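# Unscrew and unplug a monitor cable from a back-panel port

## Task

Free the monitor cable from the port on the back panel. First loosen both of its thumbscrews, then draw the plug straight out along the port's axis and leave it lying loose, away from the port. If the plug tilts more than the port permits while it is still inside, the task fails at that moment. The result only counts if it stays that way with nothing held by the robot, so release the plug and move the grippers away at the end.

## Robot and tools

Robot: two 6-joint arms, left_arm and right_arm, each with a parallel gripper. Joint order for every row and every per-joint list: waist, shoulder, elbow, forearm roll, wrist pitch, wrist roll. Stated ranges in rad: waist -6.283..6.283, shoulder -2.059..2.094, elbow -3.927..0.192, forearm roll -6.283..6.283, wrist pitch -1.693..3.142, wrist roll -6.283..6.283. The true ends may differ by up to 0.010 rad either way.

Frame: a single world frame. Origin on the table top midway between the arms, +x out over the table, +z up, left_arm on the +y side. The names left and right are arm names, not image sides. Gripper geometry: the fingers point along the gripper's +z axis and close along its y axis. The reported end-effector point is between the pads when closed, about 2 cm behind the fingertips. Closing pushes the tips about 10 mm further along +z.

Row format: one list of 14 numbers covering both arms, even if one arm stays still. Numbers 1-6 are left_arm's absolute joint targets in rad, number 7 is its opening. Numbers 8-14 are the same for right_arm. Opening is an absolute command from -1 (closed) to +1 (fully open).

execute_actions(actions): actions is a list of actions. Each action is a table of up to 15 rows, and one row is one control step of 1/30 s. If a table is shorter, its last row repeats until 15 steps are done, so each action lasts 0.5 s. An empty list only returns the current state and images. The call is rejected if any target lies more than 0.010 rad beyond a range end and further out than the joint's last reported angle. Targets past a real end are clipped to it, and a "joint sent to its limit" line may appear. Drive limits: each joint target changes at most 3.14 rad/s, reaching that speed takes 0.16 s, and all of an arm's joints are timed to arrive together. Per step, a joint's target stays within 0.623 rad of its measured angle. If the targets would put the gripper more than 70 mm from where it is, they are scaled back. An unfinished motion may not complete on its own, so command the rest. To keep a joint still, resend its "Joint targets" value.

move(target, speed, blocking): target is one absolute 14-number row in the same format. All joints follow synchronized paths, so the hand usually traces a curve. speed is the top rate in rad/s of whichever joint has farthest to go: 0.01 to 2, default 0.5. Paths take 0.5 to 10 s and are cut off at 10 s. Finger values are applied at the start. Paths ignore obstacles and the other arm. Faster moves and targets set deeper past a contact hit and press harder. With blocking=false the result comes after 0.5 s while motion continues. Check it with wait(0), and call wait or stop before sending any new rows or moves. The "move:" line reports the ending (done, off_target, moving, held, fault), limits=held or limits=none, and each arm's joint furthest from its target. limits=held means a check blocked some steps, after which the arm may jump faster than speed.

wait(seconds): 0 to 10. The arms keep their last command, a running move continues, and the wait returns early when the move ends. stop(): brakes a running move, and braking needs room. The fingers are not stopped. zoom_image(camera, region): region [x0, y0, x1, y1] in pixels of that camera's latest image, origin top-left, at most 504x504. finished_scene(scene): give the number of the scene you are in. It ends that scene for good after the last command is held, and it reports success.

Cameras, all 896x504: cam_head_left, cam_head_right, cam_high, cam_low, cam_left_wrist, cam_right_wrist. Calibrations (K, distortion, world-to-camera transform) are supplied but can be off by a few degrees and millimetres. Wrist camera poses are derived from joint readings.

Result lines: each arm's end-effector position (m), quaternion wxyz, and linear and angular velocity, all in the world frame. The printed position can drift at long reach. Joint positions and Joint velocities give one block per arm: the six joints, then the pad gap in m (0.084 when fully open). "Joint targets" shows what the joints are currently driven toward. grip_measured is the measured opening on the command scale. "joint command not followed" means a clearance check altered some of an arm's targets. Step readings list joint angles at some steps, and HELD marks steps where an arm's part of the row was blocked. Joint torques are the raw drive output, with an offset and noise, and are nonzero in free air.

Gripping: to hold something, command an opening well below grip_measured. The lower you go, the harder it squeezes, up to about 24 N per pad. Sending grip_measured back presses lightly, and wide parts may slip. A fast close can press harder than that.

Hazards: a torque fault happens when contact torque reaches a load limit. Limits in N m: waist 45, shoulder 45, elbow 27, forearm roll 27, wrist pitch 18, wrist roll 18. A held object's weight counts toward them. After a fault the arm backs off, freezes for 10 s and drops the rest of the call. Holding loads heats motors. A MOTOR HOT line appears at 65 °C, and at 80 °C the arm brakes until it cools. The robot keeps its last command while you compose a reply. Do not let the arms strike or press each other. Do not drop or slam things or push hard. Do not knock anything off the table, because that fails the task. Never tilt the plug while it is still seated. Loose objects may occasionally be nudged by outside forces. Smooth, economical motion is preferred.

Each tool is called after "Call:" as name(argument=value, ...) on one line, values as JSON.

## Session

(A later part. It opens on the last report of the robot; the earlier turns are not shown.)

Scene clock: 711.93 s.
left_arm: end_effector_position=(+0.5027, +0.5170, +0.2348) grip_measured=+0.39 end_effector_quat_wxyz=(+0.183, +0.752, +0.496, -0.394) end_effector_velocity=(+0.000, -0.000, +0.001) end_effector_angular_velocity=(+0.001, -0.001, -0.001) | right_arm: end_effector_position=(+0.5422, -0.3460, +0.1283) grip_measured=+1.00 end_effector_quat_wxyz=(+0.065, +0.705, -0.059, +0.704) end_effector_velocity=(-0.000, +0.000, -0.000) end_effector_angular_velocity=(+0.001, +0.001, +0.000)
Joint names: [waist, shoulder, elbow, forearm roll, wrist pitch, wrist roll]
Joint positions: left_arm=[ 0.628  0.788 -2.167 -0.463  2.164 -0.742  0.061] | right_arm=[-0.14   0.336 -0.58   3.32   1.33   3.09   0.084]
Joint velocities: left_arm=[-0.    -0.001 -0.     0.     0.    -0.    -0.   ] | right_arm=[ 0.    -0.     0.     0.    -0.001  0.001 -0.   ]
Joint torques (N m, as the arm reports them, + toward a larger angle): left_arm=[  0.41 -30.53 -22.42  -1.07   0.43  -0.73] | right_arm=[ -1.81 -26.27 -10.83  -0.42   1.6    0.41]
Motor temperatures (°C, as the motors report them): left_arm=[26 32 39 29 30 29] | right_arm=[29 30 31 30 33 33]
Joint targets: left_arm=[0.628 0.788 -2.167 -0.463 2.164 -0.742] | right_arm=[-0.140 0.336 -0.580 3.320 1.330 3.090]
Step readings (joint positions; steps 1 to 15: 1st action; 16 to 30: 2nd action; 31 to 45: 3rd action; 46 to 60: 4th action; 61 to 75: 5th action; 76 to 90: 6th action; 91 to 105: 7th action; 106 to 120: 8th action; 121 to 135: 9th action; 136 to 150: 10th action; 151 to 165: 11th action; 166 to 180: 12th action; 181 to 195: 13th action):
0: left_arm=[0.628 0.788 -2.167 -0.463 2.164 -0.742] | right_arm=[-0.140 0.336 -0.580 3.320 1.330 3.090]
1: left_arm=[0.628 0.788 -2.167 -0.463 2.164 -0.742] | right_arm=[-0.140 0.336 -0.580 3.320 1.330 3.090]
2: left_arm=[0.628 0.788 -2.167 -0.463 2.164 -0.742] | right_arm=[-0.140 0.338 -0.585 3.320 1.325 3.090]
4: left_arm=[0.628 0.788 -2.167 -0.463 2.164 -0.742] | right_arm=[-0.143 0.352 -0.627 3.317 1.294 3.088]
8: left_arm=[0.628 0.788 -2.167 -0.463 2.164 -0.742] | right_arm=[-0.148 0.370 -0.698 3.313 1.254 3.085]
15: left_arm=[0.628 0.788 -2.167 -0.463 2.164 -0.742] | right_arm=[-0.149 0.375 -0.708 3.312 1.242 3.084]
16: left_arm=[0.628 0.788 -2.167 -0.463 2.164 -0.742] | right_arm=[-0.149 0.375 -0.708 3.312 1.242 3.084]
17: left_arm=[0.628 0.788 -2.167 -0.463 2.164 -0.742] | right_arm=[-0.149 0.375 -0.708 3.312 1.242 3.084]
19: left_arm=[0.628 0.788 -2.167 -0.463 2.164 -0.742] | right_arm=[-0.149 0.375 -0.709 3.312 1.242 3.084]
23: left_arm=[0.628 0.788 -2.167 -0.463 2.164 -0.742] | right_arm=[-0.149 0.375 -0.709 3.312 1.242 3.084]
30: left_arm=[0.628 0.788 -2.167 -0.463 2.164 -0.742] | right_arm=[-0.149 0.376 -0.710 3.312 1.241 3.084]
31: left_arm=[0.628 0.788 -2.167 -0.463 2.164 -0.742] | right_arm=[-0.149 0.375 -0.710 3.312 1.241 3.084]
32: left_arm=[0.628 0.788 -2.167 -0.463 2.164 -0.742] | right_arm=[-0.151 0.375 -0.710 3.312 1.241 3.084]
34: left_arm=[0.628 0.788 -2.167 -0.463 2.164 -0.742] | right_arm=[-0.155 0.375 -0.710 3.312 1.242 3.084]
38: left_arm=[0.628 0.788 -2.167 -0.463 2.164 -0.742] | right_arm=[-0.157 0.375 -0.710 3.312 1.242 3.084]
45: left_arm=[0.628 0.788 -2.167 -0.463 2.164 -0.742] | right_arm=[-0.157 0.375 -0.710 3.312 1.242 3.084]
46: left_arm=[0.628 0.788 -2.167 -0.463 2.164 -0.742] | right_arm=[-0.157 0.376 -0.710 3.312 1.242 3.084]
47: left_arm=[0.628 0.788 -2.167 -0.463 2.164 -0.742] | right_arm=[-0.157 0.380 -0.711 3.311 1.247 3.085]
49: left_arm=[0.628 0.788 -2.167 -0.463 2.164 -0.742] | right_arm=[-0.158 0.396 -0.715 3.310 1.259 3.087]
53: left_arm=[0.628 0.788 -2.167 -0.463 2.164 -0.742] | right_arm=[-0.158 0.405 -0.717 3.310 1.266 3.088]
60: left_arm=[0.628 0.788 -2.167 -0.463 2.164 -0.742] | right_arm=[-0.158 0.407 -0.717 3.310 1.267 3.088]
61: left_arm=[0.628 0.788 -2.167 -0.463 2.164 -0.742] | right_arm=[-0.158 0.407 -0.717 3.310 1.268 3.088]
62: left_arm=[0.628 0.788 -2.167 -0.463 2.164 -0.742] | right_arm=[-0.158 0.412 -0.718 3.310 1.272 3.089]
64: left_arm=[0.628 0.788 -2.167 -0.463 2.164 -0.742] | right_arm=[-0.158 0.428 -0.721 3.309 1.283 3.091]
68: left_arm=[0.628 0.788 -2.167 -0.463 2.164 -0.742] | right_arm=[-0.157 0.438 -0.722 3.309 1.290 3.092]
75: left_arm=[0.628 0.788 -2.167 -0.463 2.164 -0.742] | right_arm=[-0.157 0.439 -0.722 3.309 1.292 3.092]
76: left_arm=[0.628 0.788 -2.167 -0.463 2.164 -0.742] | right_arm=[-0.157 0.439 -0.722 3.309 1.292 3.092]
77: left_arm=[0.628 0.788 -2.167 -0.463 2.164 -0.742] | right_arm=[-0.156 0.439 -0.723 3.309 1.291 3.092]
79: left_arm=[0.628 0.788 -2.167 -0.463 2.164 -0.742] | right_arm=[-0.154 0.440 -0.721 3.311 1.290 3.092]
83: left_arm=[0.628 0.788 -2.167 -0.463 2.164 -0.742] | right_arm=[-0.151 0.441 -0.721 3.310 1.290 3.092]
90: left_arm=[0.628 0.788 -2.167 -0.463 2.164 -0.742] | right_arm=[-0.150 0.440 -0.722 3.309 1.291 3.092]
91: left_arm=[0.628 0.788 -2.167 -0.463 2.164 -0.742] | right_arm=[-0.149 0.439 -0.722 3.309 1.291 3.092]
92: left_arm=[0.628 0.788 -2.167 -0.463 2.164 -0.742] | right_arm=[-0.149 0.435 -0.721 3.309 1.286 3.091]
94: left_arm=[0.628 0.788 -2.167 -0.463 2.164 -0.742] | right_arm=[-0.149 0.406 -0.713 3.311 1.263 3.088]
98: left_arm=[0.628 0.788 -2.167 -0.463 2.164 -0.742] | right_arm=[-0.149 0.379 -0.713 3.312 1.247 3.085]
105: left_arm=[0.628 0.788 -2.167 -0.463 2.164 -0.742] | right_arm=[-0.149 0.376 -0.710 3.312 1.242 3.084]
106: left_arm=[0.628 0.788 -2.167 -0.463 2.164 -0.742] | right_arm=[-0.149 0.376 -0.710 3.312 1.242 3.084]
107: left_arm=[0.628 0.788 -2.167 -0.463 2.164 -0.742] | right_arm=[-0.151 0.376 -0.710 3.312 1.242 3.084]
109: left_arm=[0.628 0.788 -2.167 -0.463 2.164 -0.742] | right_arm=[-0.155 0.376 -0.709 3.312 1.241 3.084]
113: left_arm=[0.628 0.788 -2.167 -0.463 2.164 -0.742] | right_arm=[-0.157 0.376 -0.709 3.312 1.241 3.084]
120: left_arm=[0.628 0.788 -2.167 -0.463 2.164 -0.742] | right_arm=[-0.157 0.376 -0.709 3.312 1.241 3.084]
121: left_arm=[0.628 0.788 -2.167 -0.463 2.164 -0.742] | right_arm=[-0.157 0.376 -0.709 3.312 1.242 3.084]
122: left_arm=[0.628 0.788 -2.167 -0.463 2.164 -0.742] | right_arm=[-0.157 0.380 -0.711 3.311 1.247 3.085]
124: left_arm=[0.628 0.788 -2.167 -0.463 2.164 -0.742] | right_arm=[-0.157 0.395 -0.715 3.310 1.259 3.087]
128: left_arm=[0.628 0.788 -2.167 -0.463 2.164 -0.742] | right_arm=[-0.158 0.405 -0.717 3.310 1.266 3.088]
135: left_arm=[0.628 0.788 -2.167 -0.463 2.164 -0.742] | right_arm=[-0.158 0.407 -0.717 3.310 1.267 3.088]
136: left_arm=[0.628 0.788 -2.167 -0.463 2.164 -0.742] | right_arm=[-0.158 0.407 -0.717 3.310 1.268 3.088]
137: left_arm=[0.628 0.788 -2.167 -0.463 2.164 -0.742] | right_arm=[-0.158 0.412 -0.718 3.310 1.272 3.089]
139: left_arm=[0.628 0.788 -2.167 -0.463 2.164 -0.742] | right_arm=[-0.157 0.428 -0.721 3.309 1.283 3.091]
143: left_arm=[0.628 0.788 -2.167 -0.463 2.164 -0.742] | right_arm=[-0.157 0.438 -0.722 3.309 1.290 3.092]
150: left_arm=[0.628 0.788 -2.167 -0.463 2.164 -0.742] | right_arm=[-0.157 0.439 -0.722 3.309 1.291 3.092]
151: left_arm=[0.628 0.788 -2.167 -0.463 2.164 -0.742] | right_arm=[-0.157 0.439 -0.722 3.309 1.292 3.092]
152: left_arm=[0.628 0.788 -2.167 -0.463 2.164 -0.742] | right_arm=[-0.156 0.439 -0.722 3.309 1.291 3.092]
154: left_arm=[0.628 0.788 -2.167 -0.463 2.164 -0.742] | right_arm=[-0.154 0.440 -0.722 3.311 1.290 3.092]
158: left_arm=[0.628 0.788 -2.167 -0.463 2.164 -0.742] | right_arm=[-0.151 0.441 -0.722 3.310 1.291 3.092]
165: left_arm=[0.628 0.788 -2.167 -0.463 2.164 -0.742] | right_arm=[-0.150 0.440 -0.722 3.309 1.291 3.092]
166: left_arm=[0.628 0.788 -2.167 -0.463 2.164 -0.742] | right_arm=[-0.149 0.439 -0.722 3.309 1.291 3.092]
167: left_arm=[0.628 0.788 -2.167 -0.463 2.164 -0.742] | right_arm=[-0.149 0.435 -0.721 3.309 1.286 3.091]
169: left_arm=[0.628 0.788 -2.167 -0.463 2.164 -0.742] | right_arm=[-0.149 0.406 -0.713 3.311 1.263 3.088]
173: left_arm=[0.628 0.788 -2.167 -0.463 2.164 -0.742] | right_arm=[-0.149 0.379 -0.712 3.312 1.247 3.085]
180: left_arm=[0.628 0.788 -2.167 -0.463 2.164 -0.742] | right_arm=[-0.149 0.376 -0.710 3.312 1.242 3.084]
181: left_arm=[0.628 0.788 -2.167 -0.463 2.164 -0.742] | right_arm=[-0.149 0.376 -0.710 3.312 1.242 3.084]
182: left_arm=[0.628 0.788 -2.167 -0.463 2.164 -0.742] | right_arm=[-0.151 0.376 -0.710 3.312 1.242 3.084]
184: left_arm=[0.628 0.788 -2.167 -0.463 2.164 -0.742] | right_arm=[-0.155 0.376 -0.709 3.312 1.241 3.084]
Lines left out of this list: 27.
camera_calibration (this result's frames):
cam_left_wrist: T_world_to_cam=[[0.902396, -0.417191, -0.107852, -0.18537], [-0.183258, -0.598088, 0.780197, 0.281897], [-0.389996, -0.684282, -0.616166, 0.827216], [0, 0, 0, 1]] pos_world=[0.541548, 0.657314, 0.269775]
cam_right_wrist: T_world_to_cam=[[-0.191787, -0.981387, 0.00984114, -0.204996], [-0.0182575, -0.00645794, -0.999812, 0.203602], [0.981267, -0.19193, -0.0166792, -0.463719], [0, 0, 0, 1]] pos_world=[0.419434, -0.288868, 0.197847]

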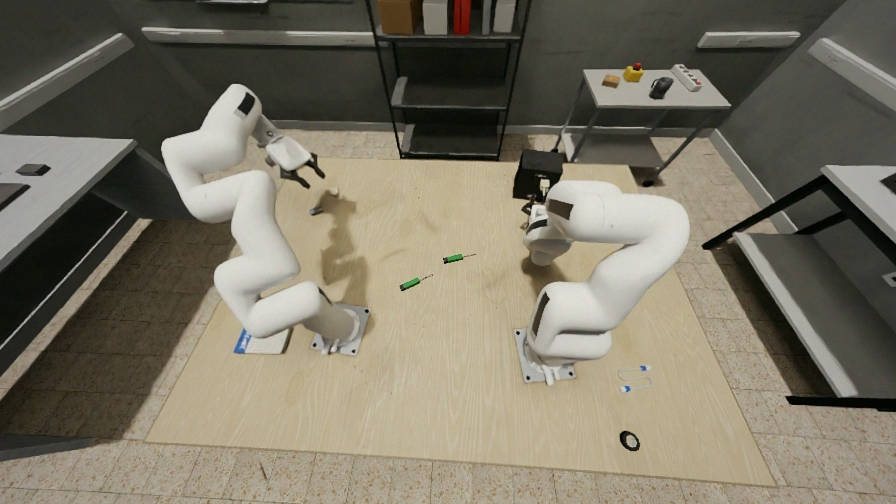

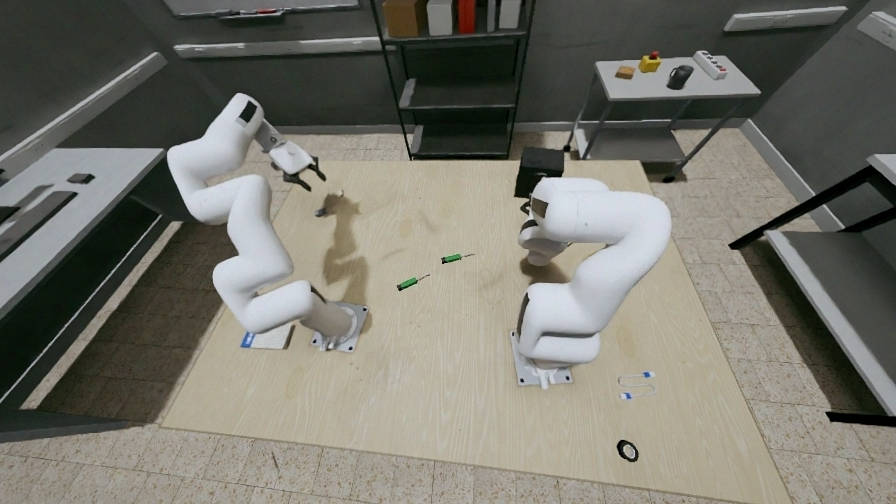

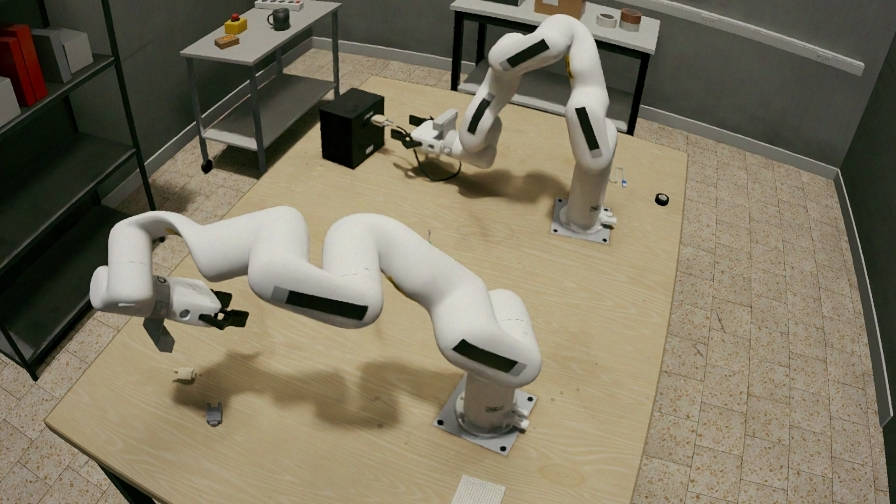

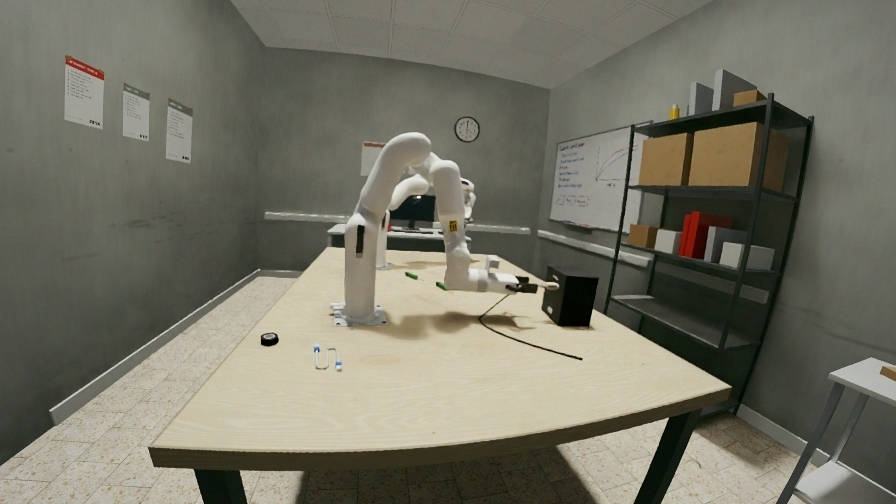

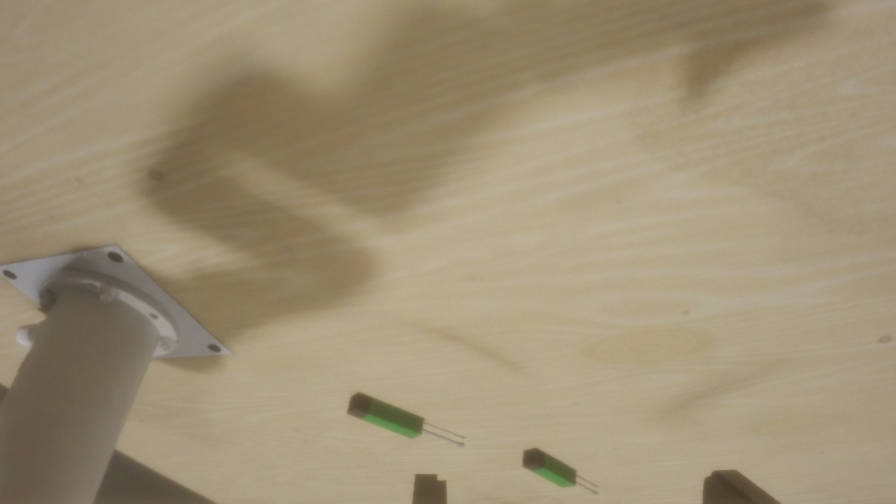

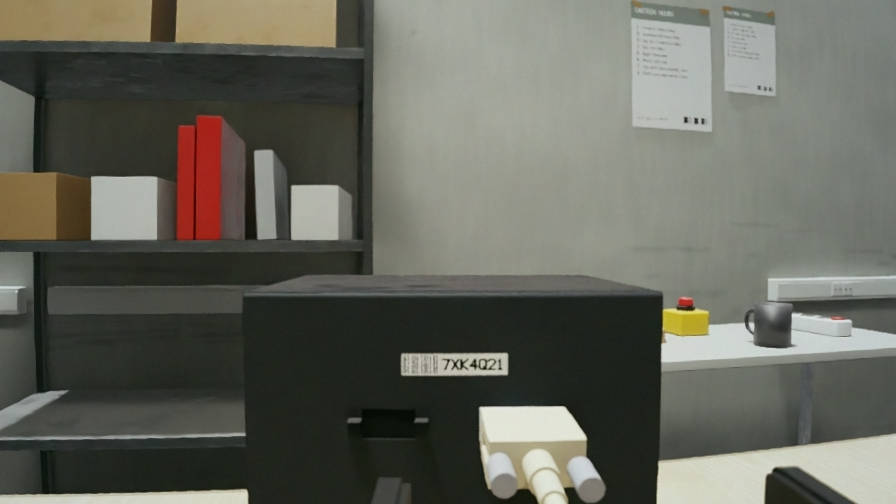

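Call:
execute_actions(actions=[[[0.628,0.788,-2.167,-0.463,2.164,-0.742,0.4,-0.15,0.3755,-0.7097,3.312,1.2415,3.084,1]],[[0.628,0.788,-2.167,-0.463,2.164,-0.742,0.4,-0.15,0.3755,-0.7097,3.312,1.2415,3.084,-0.1]],
[[0.628,0.788,-2.167,-0.463,2.164,-0.742,0.4,-0.159,0.3755,-0.7097,3.312,1.2415,3.084,-0.1]],[[0.628,0.788,-2.167,-0.463,2.164,-0.742,0.4,-0.159,0.4075,-0.7162,3.31,1.2666,3.088,-0.1]],[[0.628,0.788,-2.167,-0.463,2.164,-0.742,0.4,-0.159,0.4395,-0.7227,3.309,1.2917,3.092,-0.1]],[[0.628,0.788,-2.167,-0.463,2.164,-0.742,0.4,-0.142,0.4395,-0.7227,3.309,1.2917,3.092,-0.1]],[[0.628,0.788,-2.167,-0.463,2.164,-0.742,0.4,-0.142,0.4075,-0.7162,3.31,1.2666,3.088,-0.1]],[[0.628,0.788,-2.167,-0.463,2.164,-0.742,0.4,-0.142,0.3755,-0.7097,3.312,1.2415,3.084,-0.1]],
[[0.628,0.788,-2.167,-0.463,2.164,-0.742,0.4,-0.159,0.3755,-0.7097,3.312,1.2415,3.084,-0.1]],[[0.628,0.788,-2.167,-0.463,2.164,-0.742,0.4,-0.159,0.4075,-0.7162,3.31,1.2666,3.088,-0.1]],[[0.628,0.788,-2.167,-0.463,2.164,-0.742,0.4,-0.159,0.4395,-0.7227,3.309,1.2917,3.092,-0.1]],[[0.628,0.788,-2.167,-0.463,2.164,-0.742,0.4,-0.142,0.4395,-0.7227,3.309,1.2917,3.092,-0.1]],[[0.628,0.788,-2.167,-0.463,2.164,-0.742,0.4,-0.142,0.4075,-0.7162,3.31,1.2666,3.088,-0.1]],[[0.628,0.788,-2.167,-0.463,2.164,-0.742,0.4,-0.142,0.3755,-0.7097,3.312,1.2415,3.084,-0.1]],
[[0.628,0.788,-2.167,-0.463,2.164,-0.742,0.4,-0.15,0.3755,-0.7097,3.312,1.2415,3.084,1]],[[0.628,0.788,-2.167,-0.463,2.164,-0.742,0.4,-0.14,0.336,-0.58,3.32,1.33,3.09,1]],[[0.628,0.788,-2.167,-0.463,2.164,-0.742,0.4,-0.14,0.336,-0.58,3.32,1.33,3.09,1]]])

Call:
zoom_image(camera="cam_right_wrist", region=[350,254,750,504])

Scene clock: 746.17 s.
left_arm: end_effector_position=(+0.5027, +0.5170, +0.2348) grip_measured=+0.39 end_effector_quat_wxyz=(+0.183, +0.752, +0.496, -0.394) end_effector_velocity=(-0.000, -0.000, +0.000) end_effector_angular_velocity=(-0.000, +0.001, -0.000) | right_arm: end_effector_position=(+0.5422, -0.3460, +0.1283) grip_measured=+1.00 end_effector_quat_wxyz=(+0.065, +0.705, -0.059, +0.704) end_effector_velocity=(+0.000, -0.000, +0.001) end_effector_angular_velocity=(-0.001, -0.002, -0.001)
Joint names: [waist, shoulder, elbow, forearm roll, wrist pitch, wrist roll]
Joint positions: left_arm=[ 0.628  0.788 -2.167 -0.463  2.164 -0.742  0.061] | right_arm=[-0.14   0.336 -0.58   3.32   1.33   3.09   0.084]
Joint velocities: left_arm=[-0.001 -0.001  0.001  0.     0.    -0.001 -0.   ] | right_arm=[-0.    -0.     0.     0.     0.002 -0.001  0.   ]
Joint torques (N m, as the arm reports them, + toward a larger angle): left_arm=[  0.6  -29.99 -22.34  -0.8    0.52  -0.78] | right_arm=[ -1.8  -25.94 -10.84  -0.25   1.55   0.51]
Motor temperatures (°C, as the motors report them): left_arm=[26 32 39 29 30 29] | right_arm=[29 30 31 30 33 33]
Joint targets: left_arm=[0.628 0.788 -2.167 -0.463 2.164 -0.742] | right_arm=[-0.140 0.336 -0.580 3.320 1.330 3.090]
Step readings (joint positions; steps 1 to 15: 1st action; 16 to 30: 2nd action; 31 to 45: 3rd action; 46 to 60: 4th action; 61 to 75: 5th action; 76 to 90: 6th action; 91 to 105: 7th action; 106 to 120: 8th action; 121 to 135: 9th action; 136 to 150: 10th action; 151 to 165: 11th action; 166 to 180: 12th action; 181 to 195: 13th action):
0: left_arm=[0.628 0.788 -2.167 -0.463 2.164 -0.742] | right_arm=[-0.140 0.336 -0.580 3.320 1.330 3.090]
1: left_arm=[0.628 0.788 -2.167 -0.463 2.164 -0.742] | right_arm=[-0.140 0.336 -0.580 3.320 1.330 3.090]
2: left_arm=[0.628 0.788 -2.167 -0.463 2.164 -0.742] | right_arm=[-0.140 0.338 -0.585 3.320 1.325 3.090]
4: left_arm=[0.628 0.788 -2.167 -0.463 2.164 -0.742] | right_arm=[-0.144 0.352 -0.627 3.317 1.294 3.088]
8: left_arm=[0.628 0.788 -2.167 -0.463 2.164 -0.742] | right_arm=[-0.149 0.370 -0.698 3.313 1.254 3.085]
15: left_arm=[0.628 0.788 -2.167 -0.463 2.164 -0.742] | right_arm=[-0.150 0.375 -0.708 3.312 1.242 3.084]
16: left_arm=[0.628 0.788 -2.167 -0.463 2.164 -0.742] | right_arm=[-0.150 0.375 -0.708 3.312 1.242 3.084]
17: left_arm=[0.628 0.788 -2.167 -0.463 2.164 -0.742] | right_arm=[-0.150 0.375 -0.708 3.312 1.242 3.084]
19: left_arm=[0.628 0.788 -2.167 -0.463 2.164 -0.742] | right_arm=[-0.150 0.375 -0.709 3.312 1.242 3.084]
23: left_arm=[0.628 0.788 -2.167 -0.463 2.164 -0.742] | right_arm=[-0.150 0.375 -0.709 3.312 1.242 3.084]
30: left_arm=[0.628 0.788 -2.167 -0.463 2.164 -0.742] | right_arm=[-0.150 0.376 -0.710 3.312 1.241 3.084]
31: left_arm=[0.628 0.788 -2.167 -0.463 2.164 -0.742] | right_arm=[-0.150 0.376 -0.710 3.312 1.241 3.084]
32: left_arm=[0.628 0.788 -2.167 -0.463 2.164 -0.742] | right_arm=[-0.152 0.375 -0.710 3.312 1.241 3.084]
34: left_arm=[0.628 0.788 -2.167 -0.463 2.164 -0.742] | right_arm=[-0.156 0.375 -0.710 3.312 1.242 3.084]
38: left_arm=[0.628 0.788 -2.167 -0.463 2.164 -0.742] | right_arm=[-0.158 0.375 -0.710 3.311 1.241 3.084]
45: left_arm=[0.628 0.788 -2.167 -0.463 2.164 -0.742] | right_arm=[-0.158 0.375 -0.710 3.312 1.241 3.084]
46: left_arm=[0.628 0.788 -2.167 -0.463 2.164 -0.742] | right_arm=[-0.158 0.376 -0.710 3.311 1.242 3.084]
47: left_arm=[0.628 0.788 -2.167 -0.463 2.164 -0.742] | right_arm=[-0.158 0.380 -0.711 3.311 1.247 3.085]
49: left_arm=[0.628 0.788 -2.167 -0.463 2.164 -0.742] | right_arm=[-0.158 0.395 -0.716 3.310 1.259 3.087]
53: left_arm=[0.628 0.788 -2.167 -0.463 2.164 -0.742] | right_arm=[-0.158 0.404 -0.718 3.310 1.266 3.088]
60: left_arm=[0.628 0.788 -2.167 -0.463 2.164 -0.742] | right_arm=[-0.158 0.406 -0.718 3.310 1.268 3.088]
61: left_arm=[0.628 0.788 -2.167 -0.463 2.164 -0.742] | right_arm=[-0.158 0.407 -0.718 3.310 1.268 3.088]
62: left_arm=[0.628 0.788 -2.167 -0.463 2.164 -0.742] | right_arm=[-0.158 0.412 -0.719 3.309 1.272 3.089]
64: left_arm=[0.628 0.788 -2.167 -0.463 2.164 -0.742] | right_arm=[-0.158 0.428 -0.721 3.309 1.283 3.091]
68: left_arm=[0.628 0.788 -2.167 -0.463 2.164 -0.742] | right_arm=[-0.158 0.438 -0.722 3.308 1.290 3.092]
75: left_arm=[0.628 0.788 -2.167 -0.463 2.164 -0.742] | right_arm=[-0.158 0.439 -0.722 3.309 1.292 3.092]
76: left_arm=[0.628 0.788 -2.167 -0.463 2.164 -0.742] | right_arm=[-0.158 0.439 -0.722 3.309 1.292 3.092]
77: left_arm=[0.628 0.788 -2.167 -0.463 2.164 -0.742] | right_arm=[-0.156 0.439 -0.722 3.310 1.291 3.092]
79: left_arm=[0.628 0.788 -2.167 -0.463 2.164 -0.742] | right_arm=[-0.151 0.441 -0.720 3.312 1.289 3.092]
83: left_arm=[0.628 0.788 -2.167 -0.463 2.164 -0.742] | right_arm=[-0.146 0.441 -0.721 3.311 1.290 3.092]
90: left_arm=[0.628 0.788 -2.167 -0.463 2.164 -0.742] | right_arm=[-0.143 0.440 -0.722 3.309 1.291 3.092]
91: left_arm=[0.628 0.788 -2.167 -0.463 2.164 -0.742] | right_arm=[-0.143 0.440 -0.722 3.309 1.291 3.092]
92: left_arm=[0.628 0.788 -2.167 -0.463 2.164 -0.742] | right_arm=[-0.143 0.435 -0.721 3.309 1.286 3.091]
94: left_arm=[0.628 0.788 -2.167 -0.463 2.164 -0.742] | right_arm=[-0.142 0.419 -0.718 3.310 1.275 3.089]
98: left_arm=[0.628 0.788 -2.167 -0.463 2.164 -0.742] | right_arm=[-0.142 0.409 -0.717 3.310 1.269 3.088]
105: left_arm=[0.628 0.788 -2.167 -0.463 2.164 -0.742] | right_arm=[-0.142 0.408 -0.716 3.310 1.267 3.088]
106: left_arm=[0.628 0.788 -2.167 -0.463 2.164 -0.742] | right_arm=[-0.142 0.407 -0.716 3.310 1.266 3.088]
107: left_arm=[0.628 0.788 -2.167 -0.463 2.164 -0.742] | right_arm=[-0.142 0.403 -0.714 3.310 1.261 3.087]
109: left_arm=[0.628 0.788 -2.167 -0.463 2.164 -0.742] | right_arm=[-0.142 0.387 -0.712 3.311 1.250 3.085]
113: left_arm=[0.628 0.788 -2.167 -0.463 2.164 -0.742] | right_arm=[-0.142 0.377 -0.711 3.312 1.244 3.084]
120: left_arm=[0.628 0.788 -2.167 -0.463 2.164 -0.742] | right_arm=[-0.142 0.376 -0.710 3.312 1.242 3.084]
121: left_arm=[0.628 0.788 -2.167 -0.463 2.164 -0.742] | right_arm=[-0.142 0.376 -0.710 3.312 1.242 3.084]
122: left_arm=[0.628 0.788 -2.167 -0.463 2.164 -0.742] | right_arm=[-0.145 0.376 -0.710 3.312 1.242 3.084]
124: left_arm=[0.628 0.788 -2.167 -0.463 2.164 -0.742] | right_arm=[-0.153 0.376 -0.709 3.312 1.241 3.084]
128: left_arm=[0.628 0.788 -2.167 -0.463 2.164 -0.742] | right_arm=[-0.157 0.376 -0.709 3.311 1.241 3.084]
135: left_arm=[0.628 0.788 -2.167 -0.463 2.164 -0.742] | right_arm=[-0.158 0.376 -0.709 3.311 1.241 3.084]
136: left_arm=[0.628 0.788 -2.167 -0.463 2.164 -0.742] | right_arm=[-0.158 0.376 -0.709 3.311 1.242 3.084]
137: left_arm=[0.628 0.788 -2.167 -0.463 2.164 -0.742] | right_arm=[-0.158 0.380 -0.711 3.311 1.247 3.085]
139: left_arm=[0.628 0.788 -2.167 -0.463 2.164 -0.742] | right_arm=[-0.158 0.395 -0.716 3.310 1.259 3.087]
143: left_arm=[0.628 0.788 -2.167 -0.463 2.164 -0.742] | right_arm=[-0.158 0.404 -0.718 3.310 1.266 3.088]
150: left_arm=[0.628 0.788 -2.167 -0.463 2.164 -0.742] | right_arm=[-0.158 0.407 -0.717 3.310 1.267 3.088]
151: left_arm=[0.628 0.788 -2.167 -0.463 2.164 -0.742] | right_arm=[-0.158 0.407 -0.717 3.310 1.268 3.088]
152: left_arm=[0.628 0.788 -2.167 -0.463 2.164 -0.742] | right_arm=[-0.158 0.412 -0.719 3.309 1.272 3.089]
154: left_arm=[0.628 0.788 -2.167 -0.463 2.164 -0.742] | right_arm=[-0.158 0.427 -0.721 3.309 1.283 3.091]
158: left_arm=[0.628 0.788 -2.167 -0.463 2.164 -0.742] | right_arm=[-0.158 0.437 -0.722 3.308 1.290 3.092]
165: left_arm=[0.628 0.788 -2.167 -0.463 2.164 -0.742] | right_arm=[-0.158 0.439 -0.722 3.309 1.292 3.092]
166: left_arm=[0.628 0.788 -2.167 -0.463 2.164 -0.742] | right_arm=[-0.158 0.439 -0.722 3.309 1.292 3.092]
167: left_arm=[0.628 0.788 -2.167 -0.463 2.164 -0.742] | right_arm=[-0.156 0.439 -0.722 3.310 1.291 3.092]
169: left_arm=[0.628 0.788 -2.167 -0.463 2.164 -0.742] | right_arm=[-0.151 0.441 -0.720 3.312 1.289 3.092]
173: left_arm=[0.628 0.788 -2.167 -0.463 2.164 -0.742] | right_arm=[-0.146 0.441 -0.721 3.311 1.290 3.092]
180: left_arm=[0.628 0.788 -2.167 -0.463 2.164 -0.742] | right_arm=[-0.143 0.440 -0.722 3.309 1.291 3.092]
181: left_arm=[0.628 0.788 -2.167 -0.463 2.164 -0.742] | right_arm=[-0.143 0.440 -0.722 3.309 1.291 3.092]
182: left_arm=[0.628 0.788 -2.167 -0.463 2.164 -0.742] | right_arm=[-0.143 0.435 -0.721 3.309 1.286 3.091]
184: left_arm=[0.628 0.788 -2.167 -0.463 2.164 -0.742] | right_arm=[-0.142 0.419 -0.718 3.310 1.275 3.089]
Lines left out of this list: 22.
camera_calibration (this result's frames):
cam_left_wrist: T_world_to_cam=[[0.902396, -0.417192, -0.107852, -0.18537], [-0.183258, -0.598088, 0.780197, 0.281897], [-0.389997, -0.684282, -0.616166, 0.827216], [0, 0, 0, 1]] pos_world=[0.541548, 0.657314, 0.269775]
cam_right_wrist: T_world_to_cam=[[-0.191785, -0.981388, 0.00983495, -0.204995], [-0.0182228, -0.00645847, -0.999813, 0.203603], [0.981268, -0.191928, -0.016645, -0.463729], [0, 0, 0, 1]] pos_world=[0.419437, -0.288867, 0.197862]

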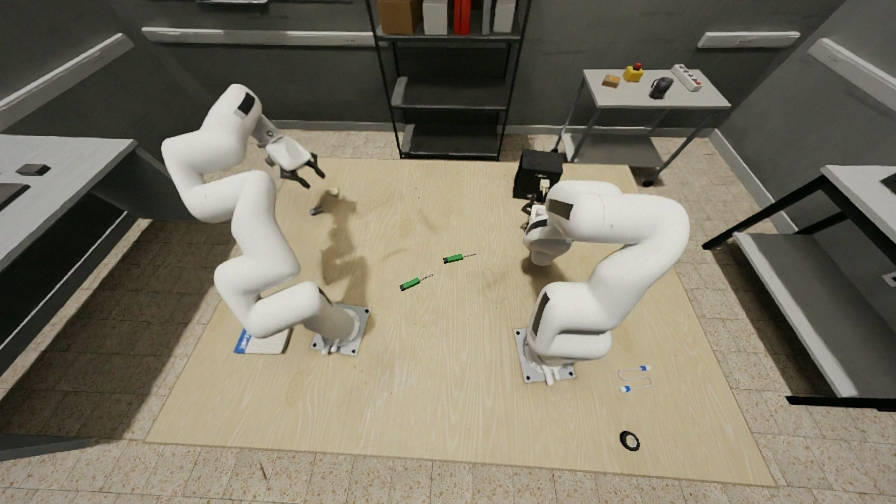

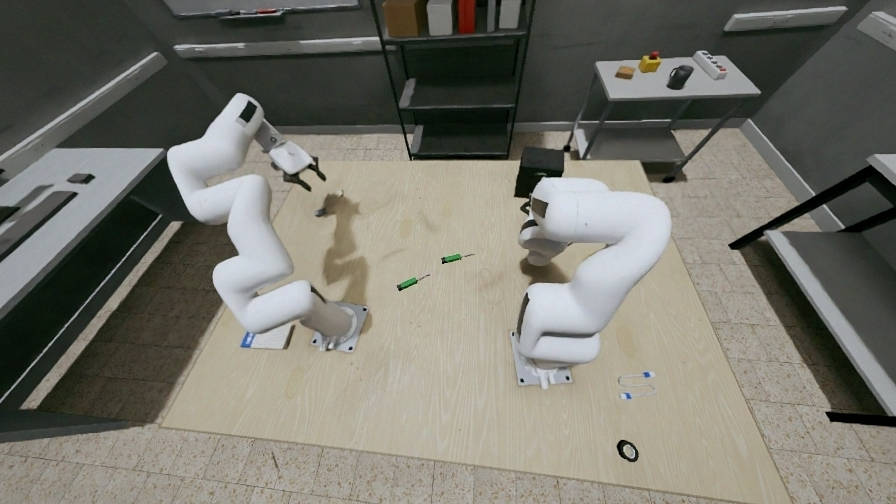

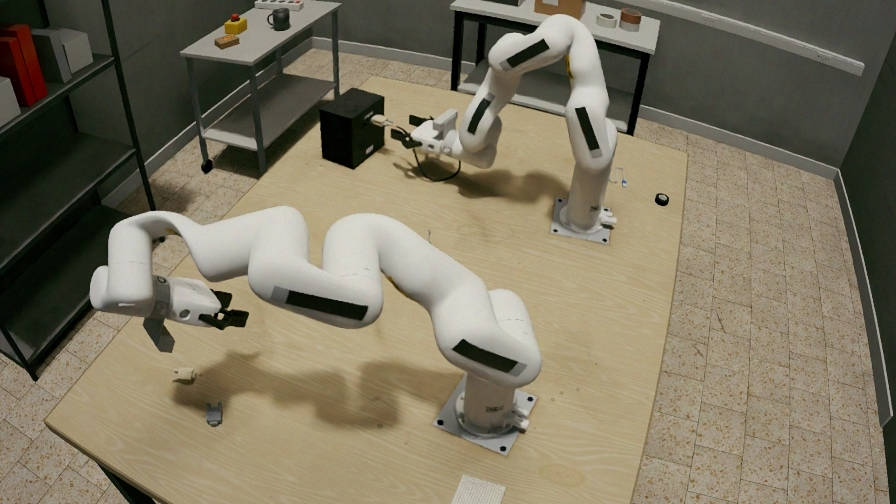

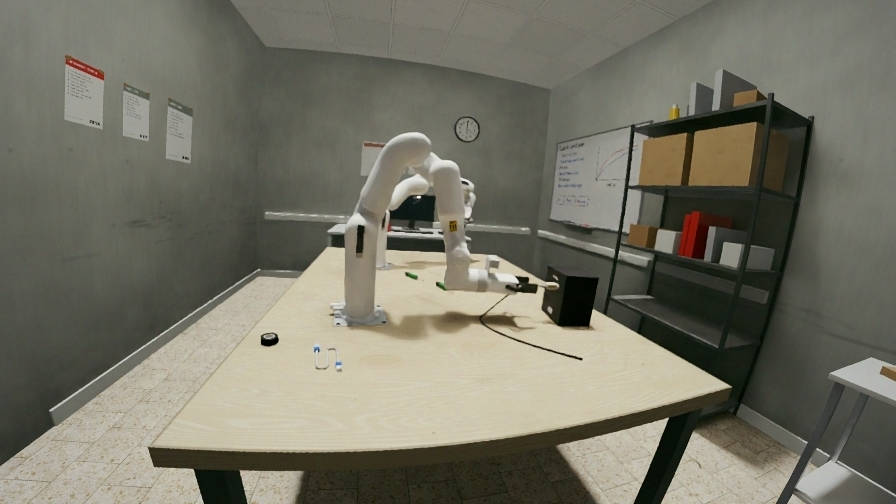

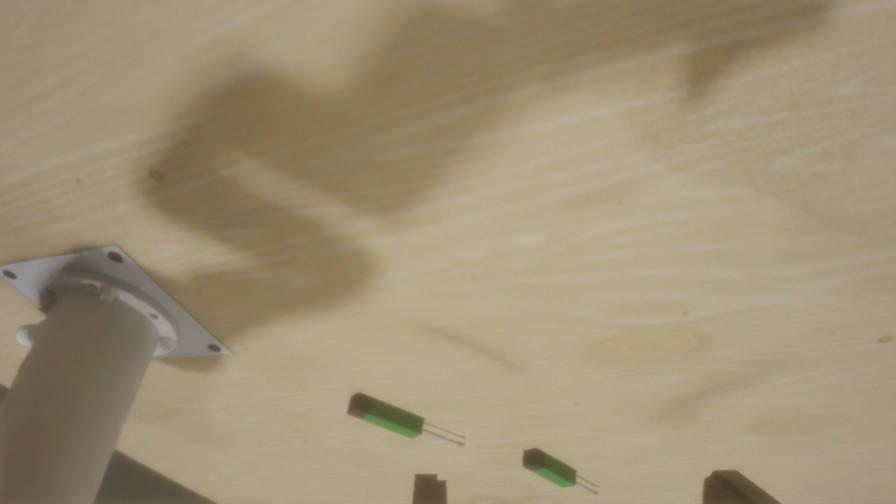

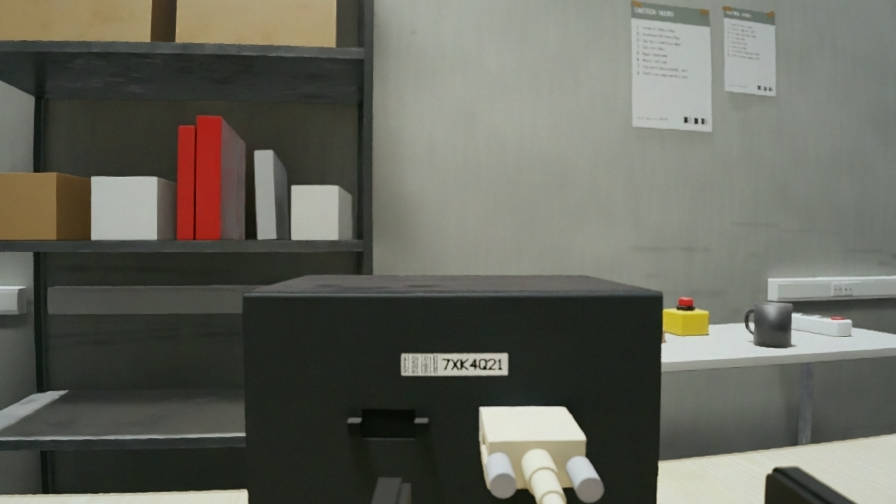

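Region (350, 254, 750, 504) of cam_right_wrist's 896x504 image, scaled by 1.260, with more detail than that image has; it fills the top 315 rows of this view, and the rest is white.

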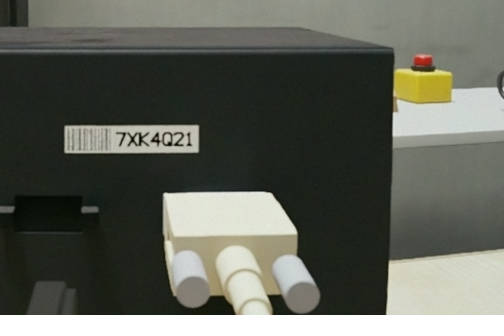

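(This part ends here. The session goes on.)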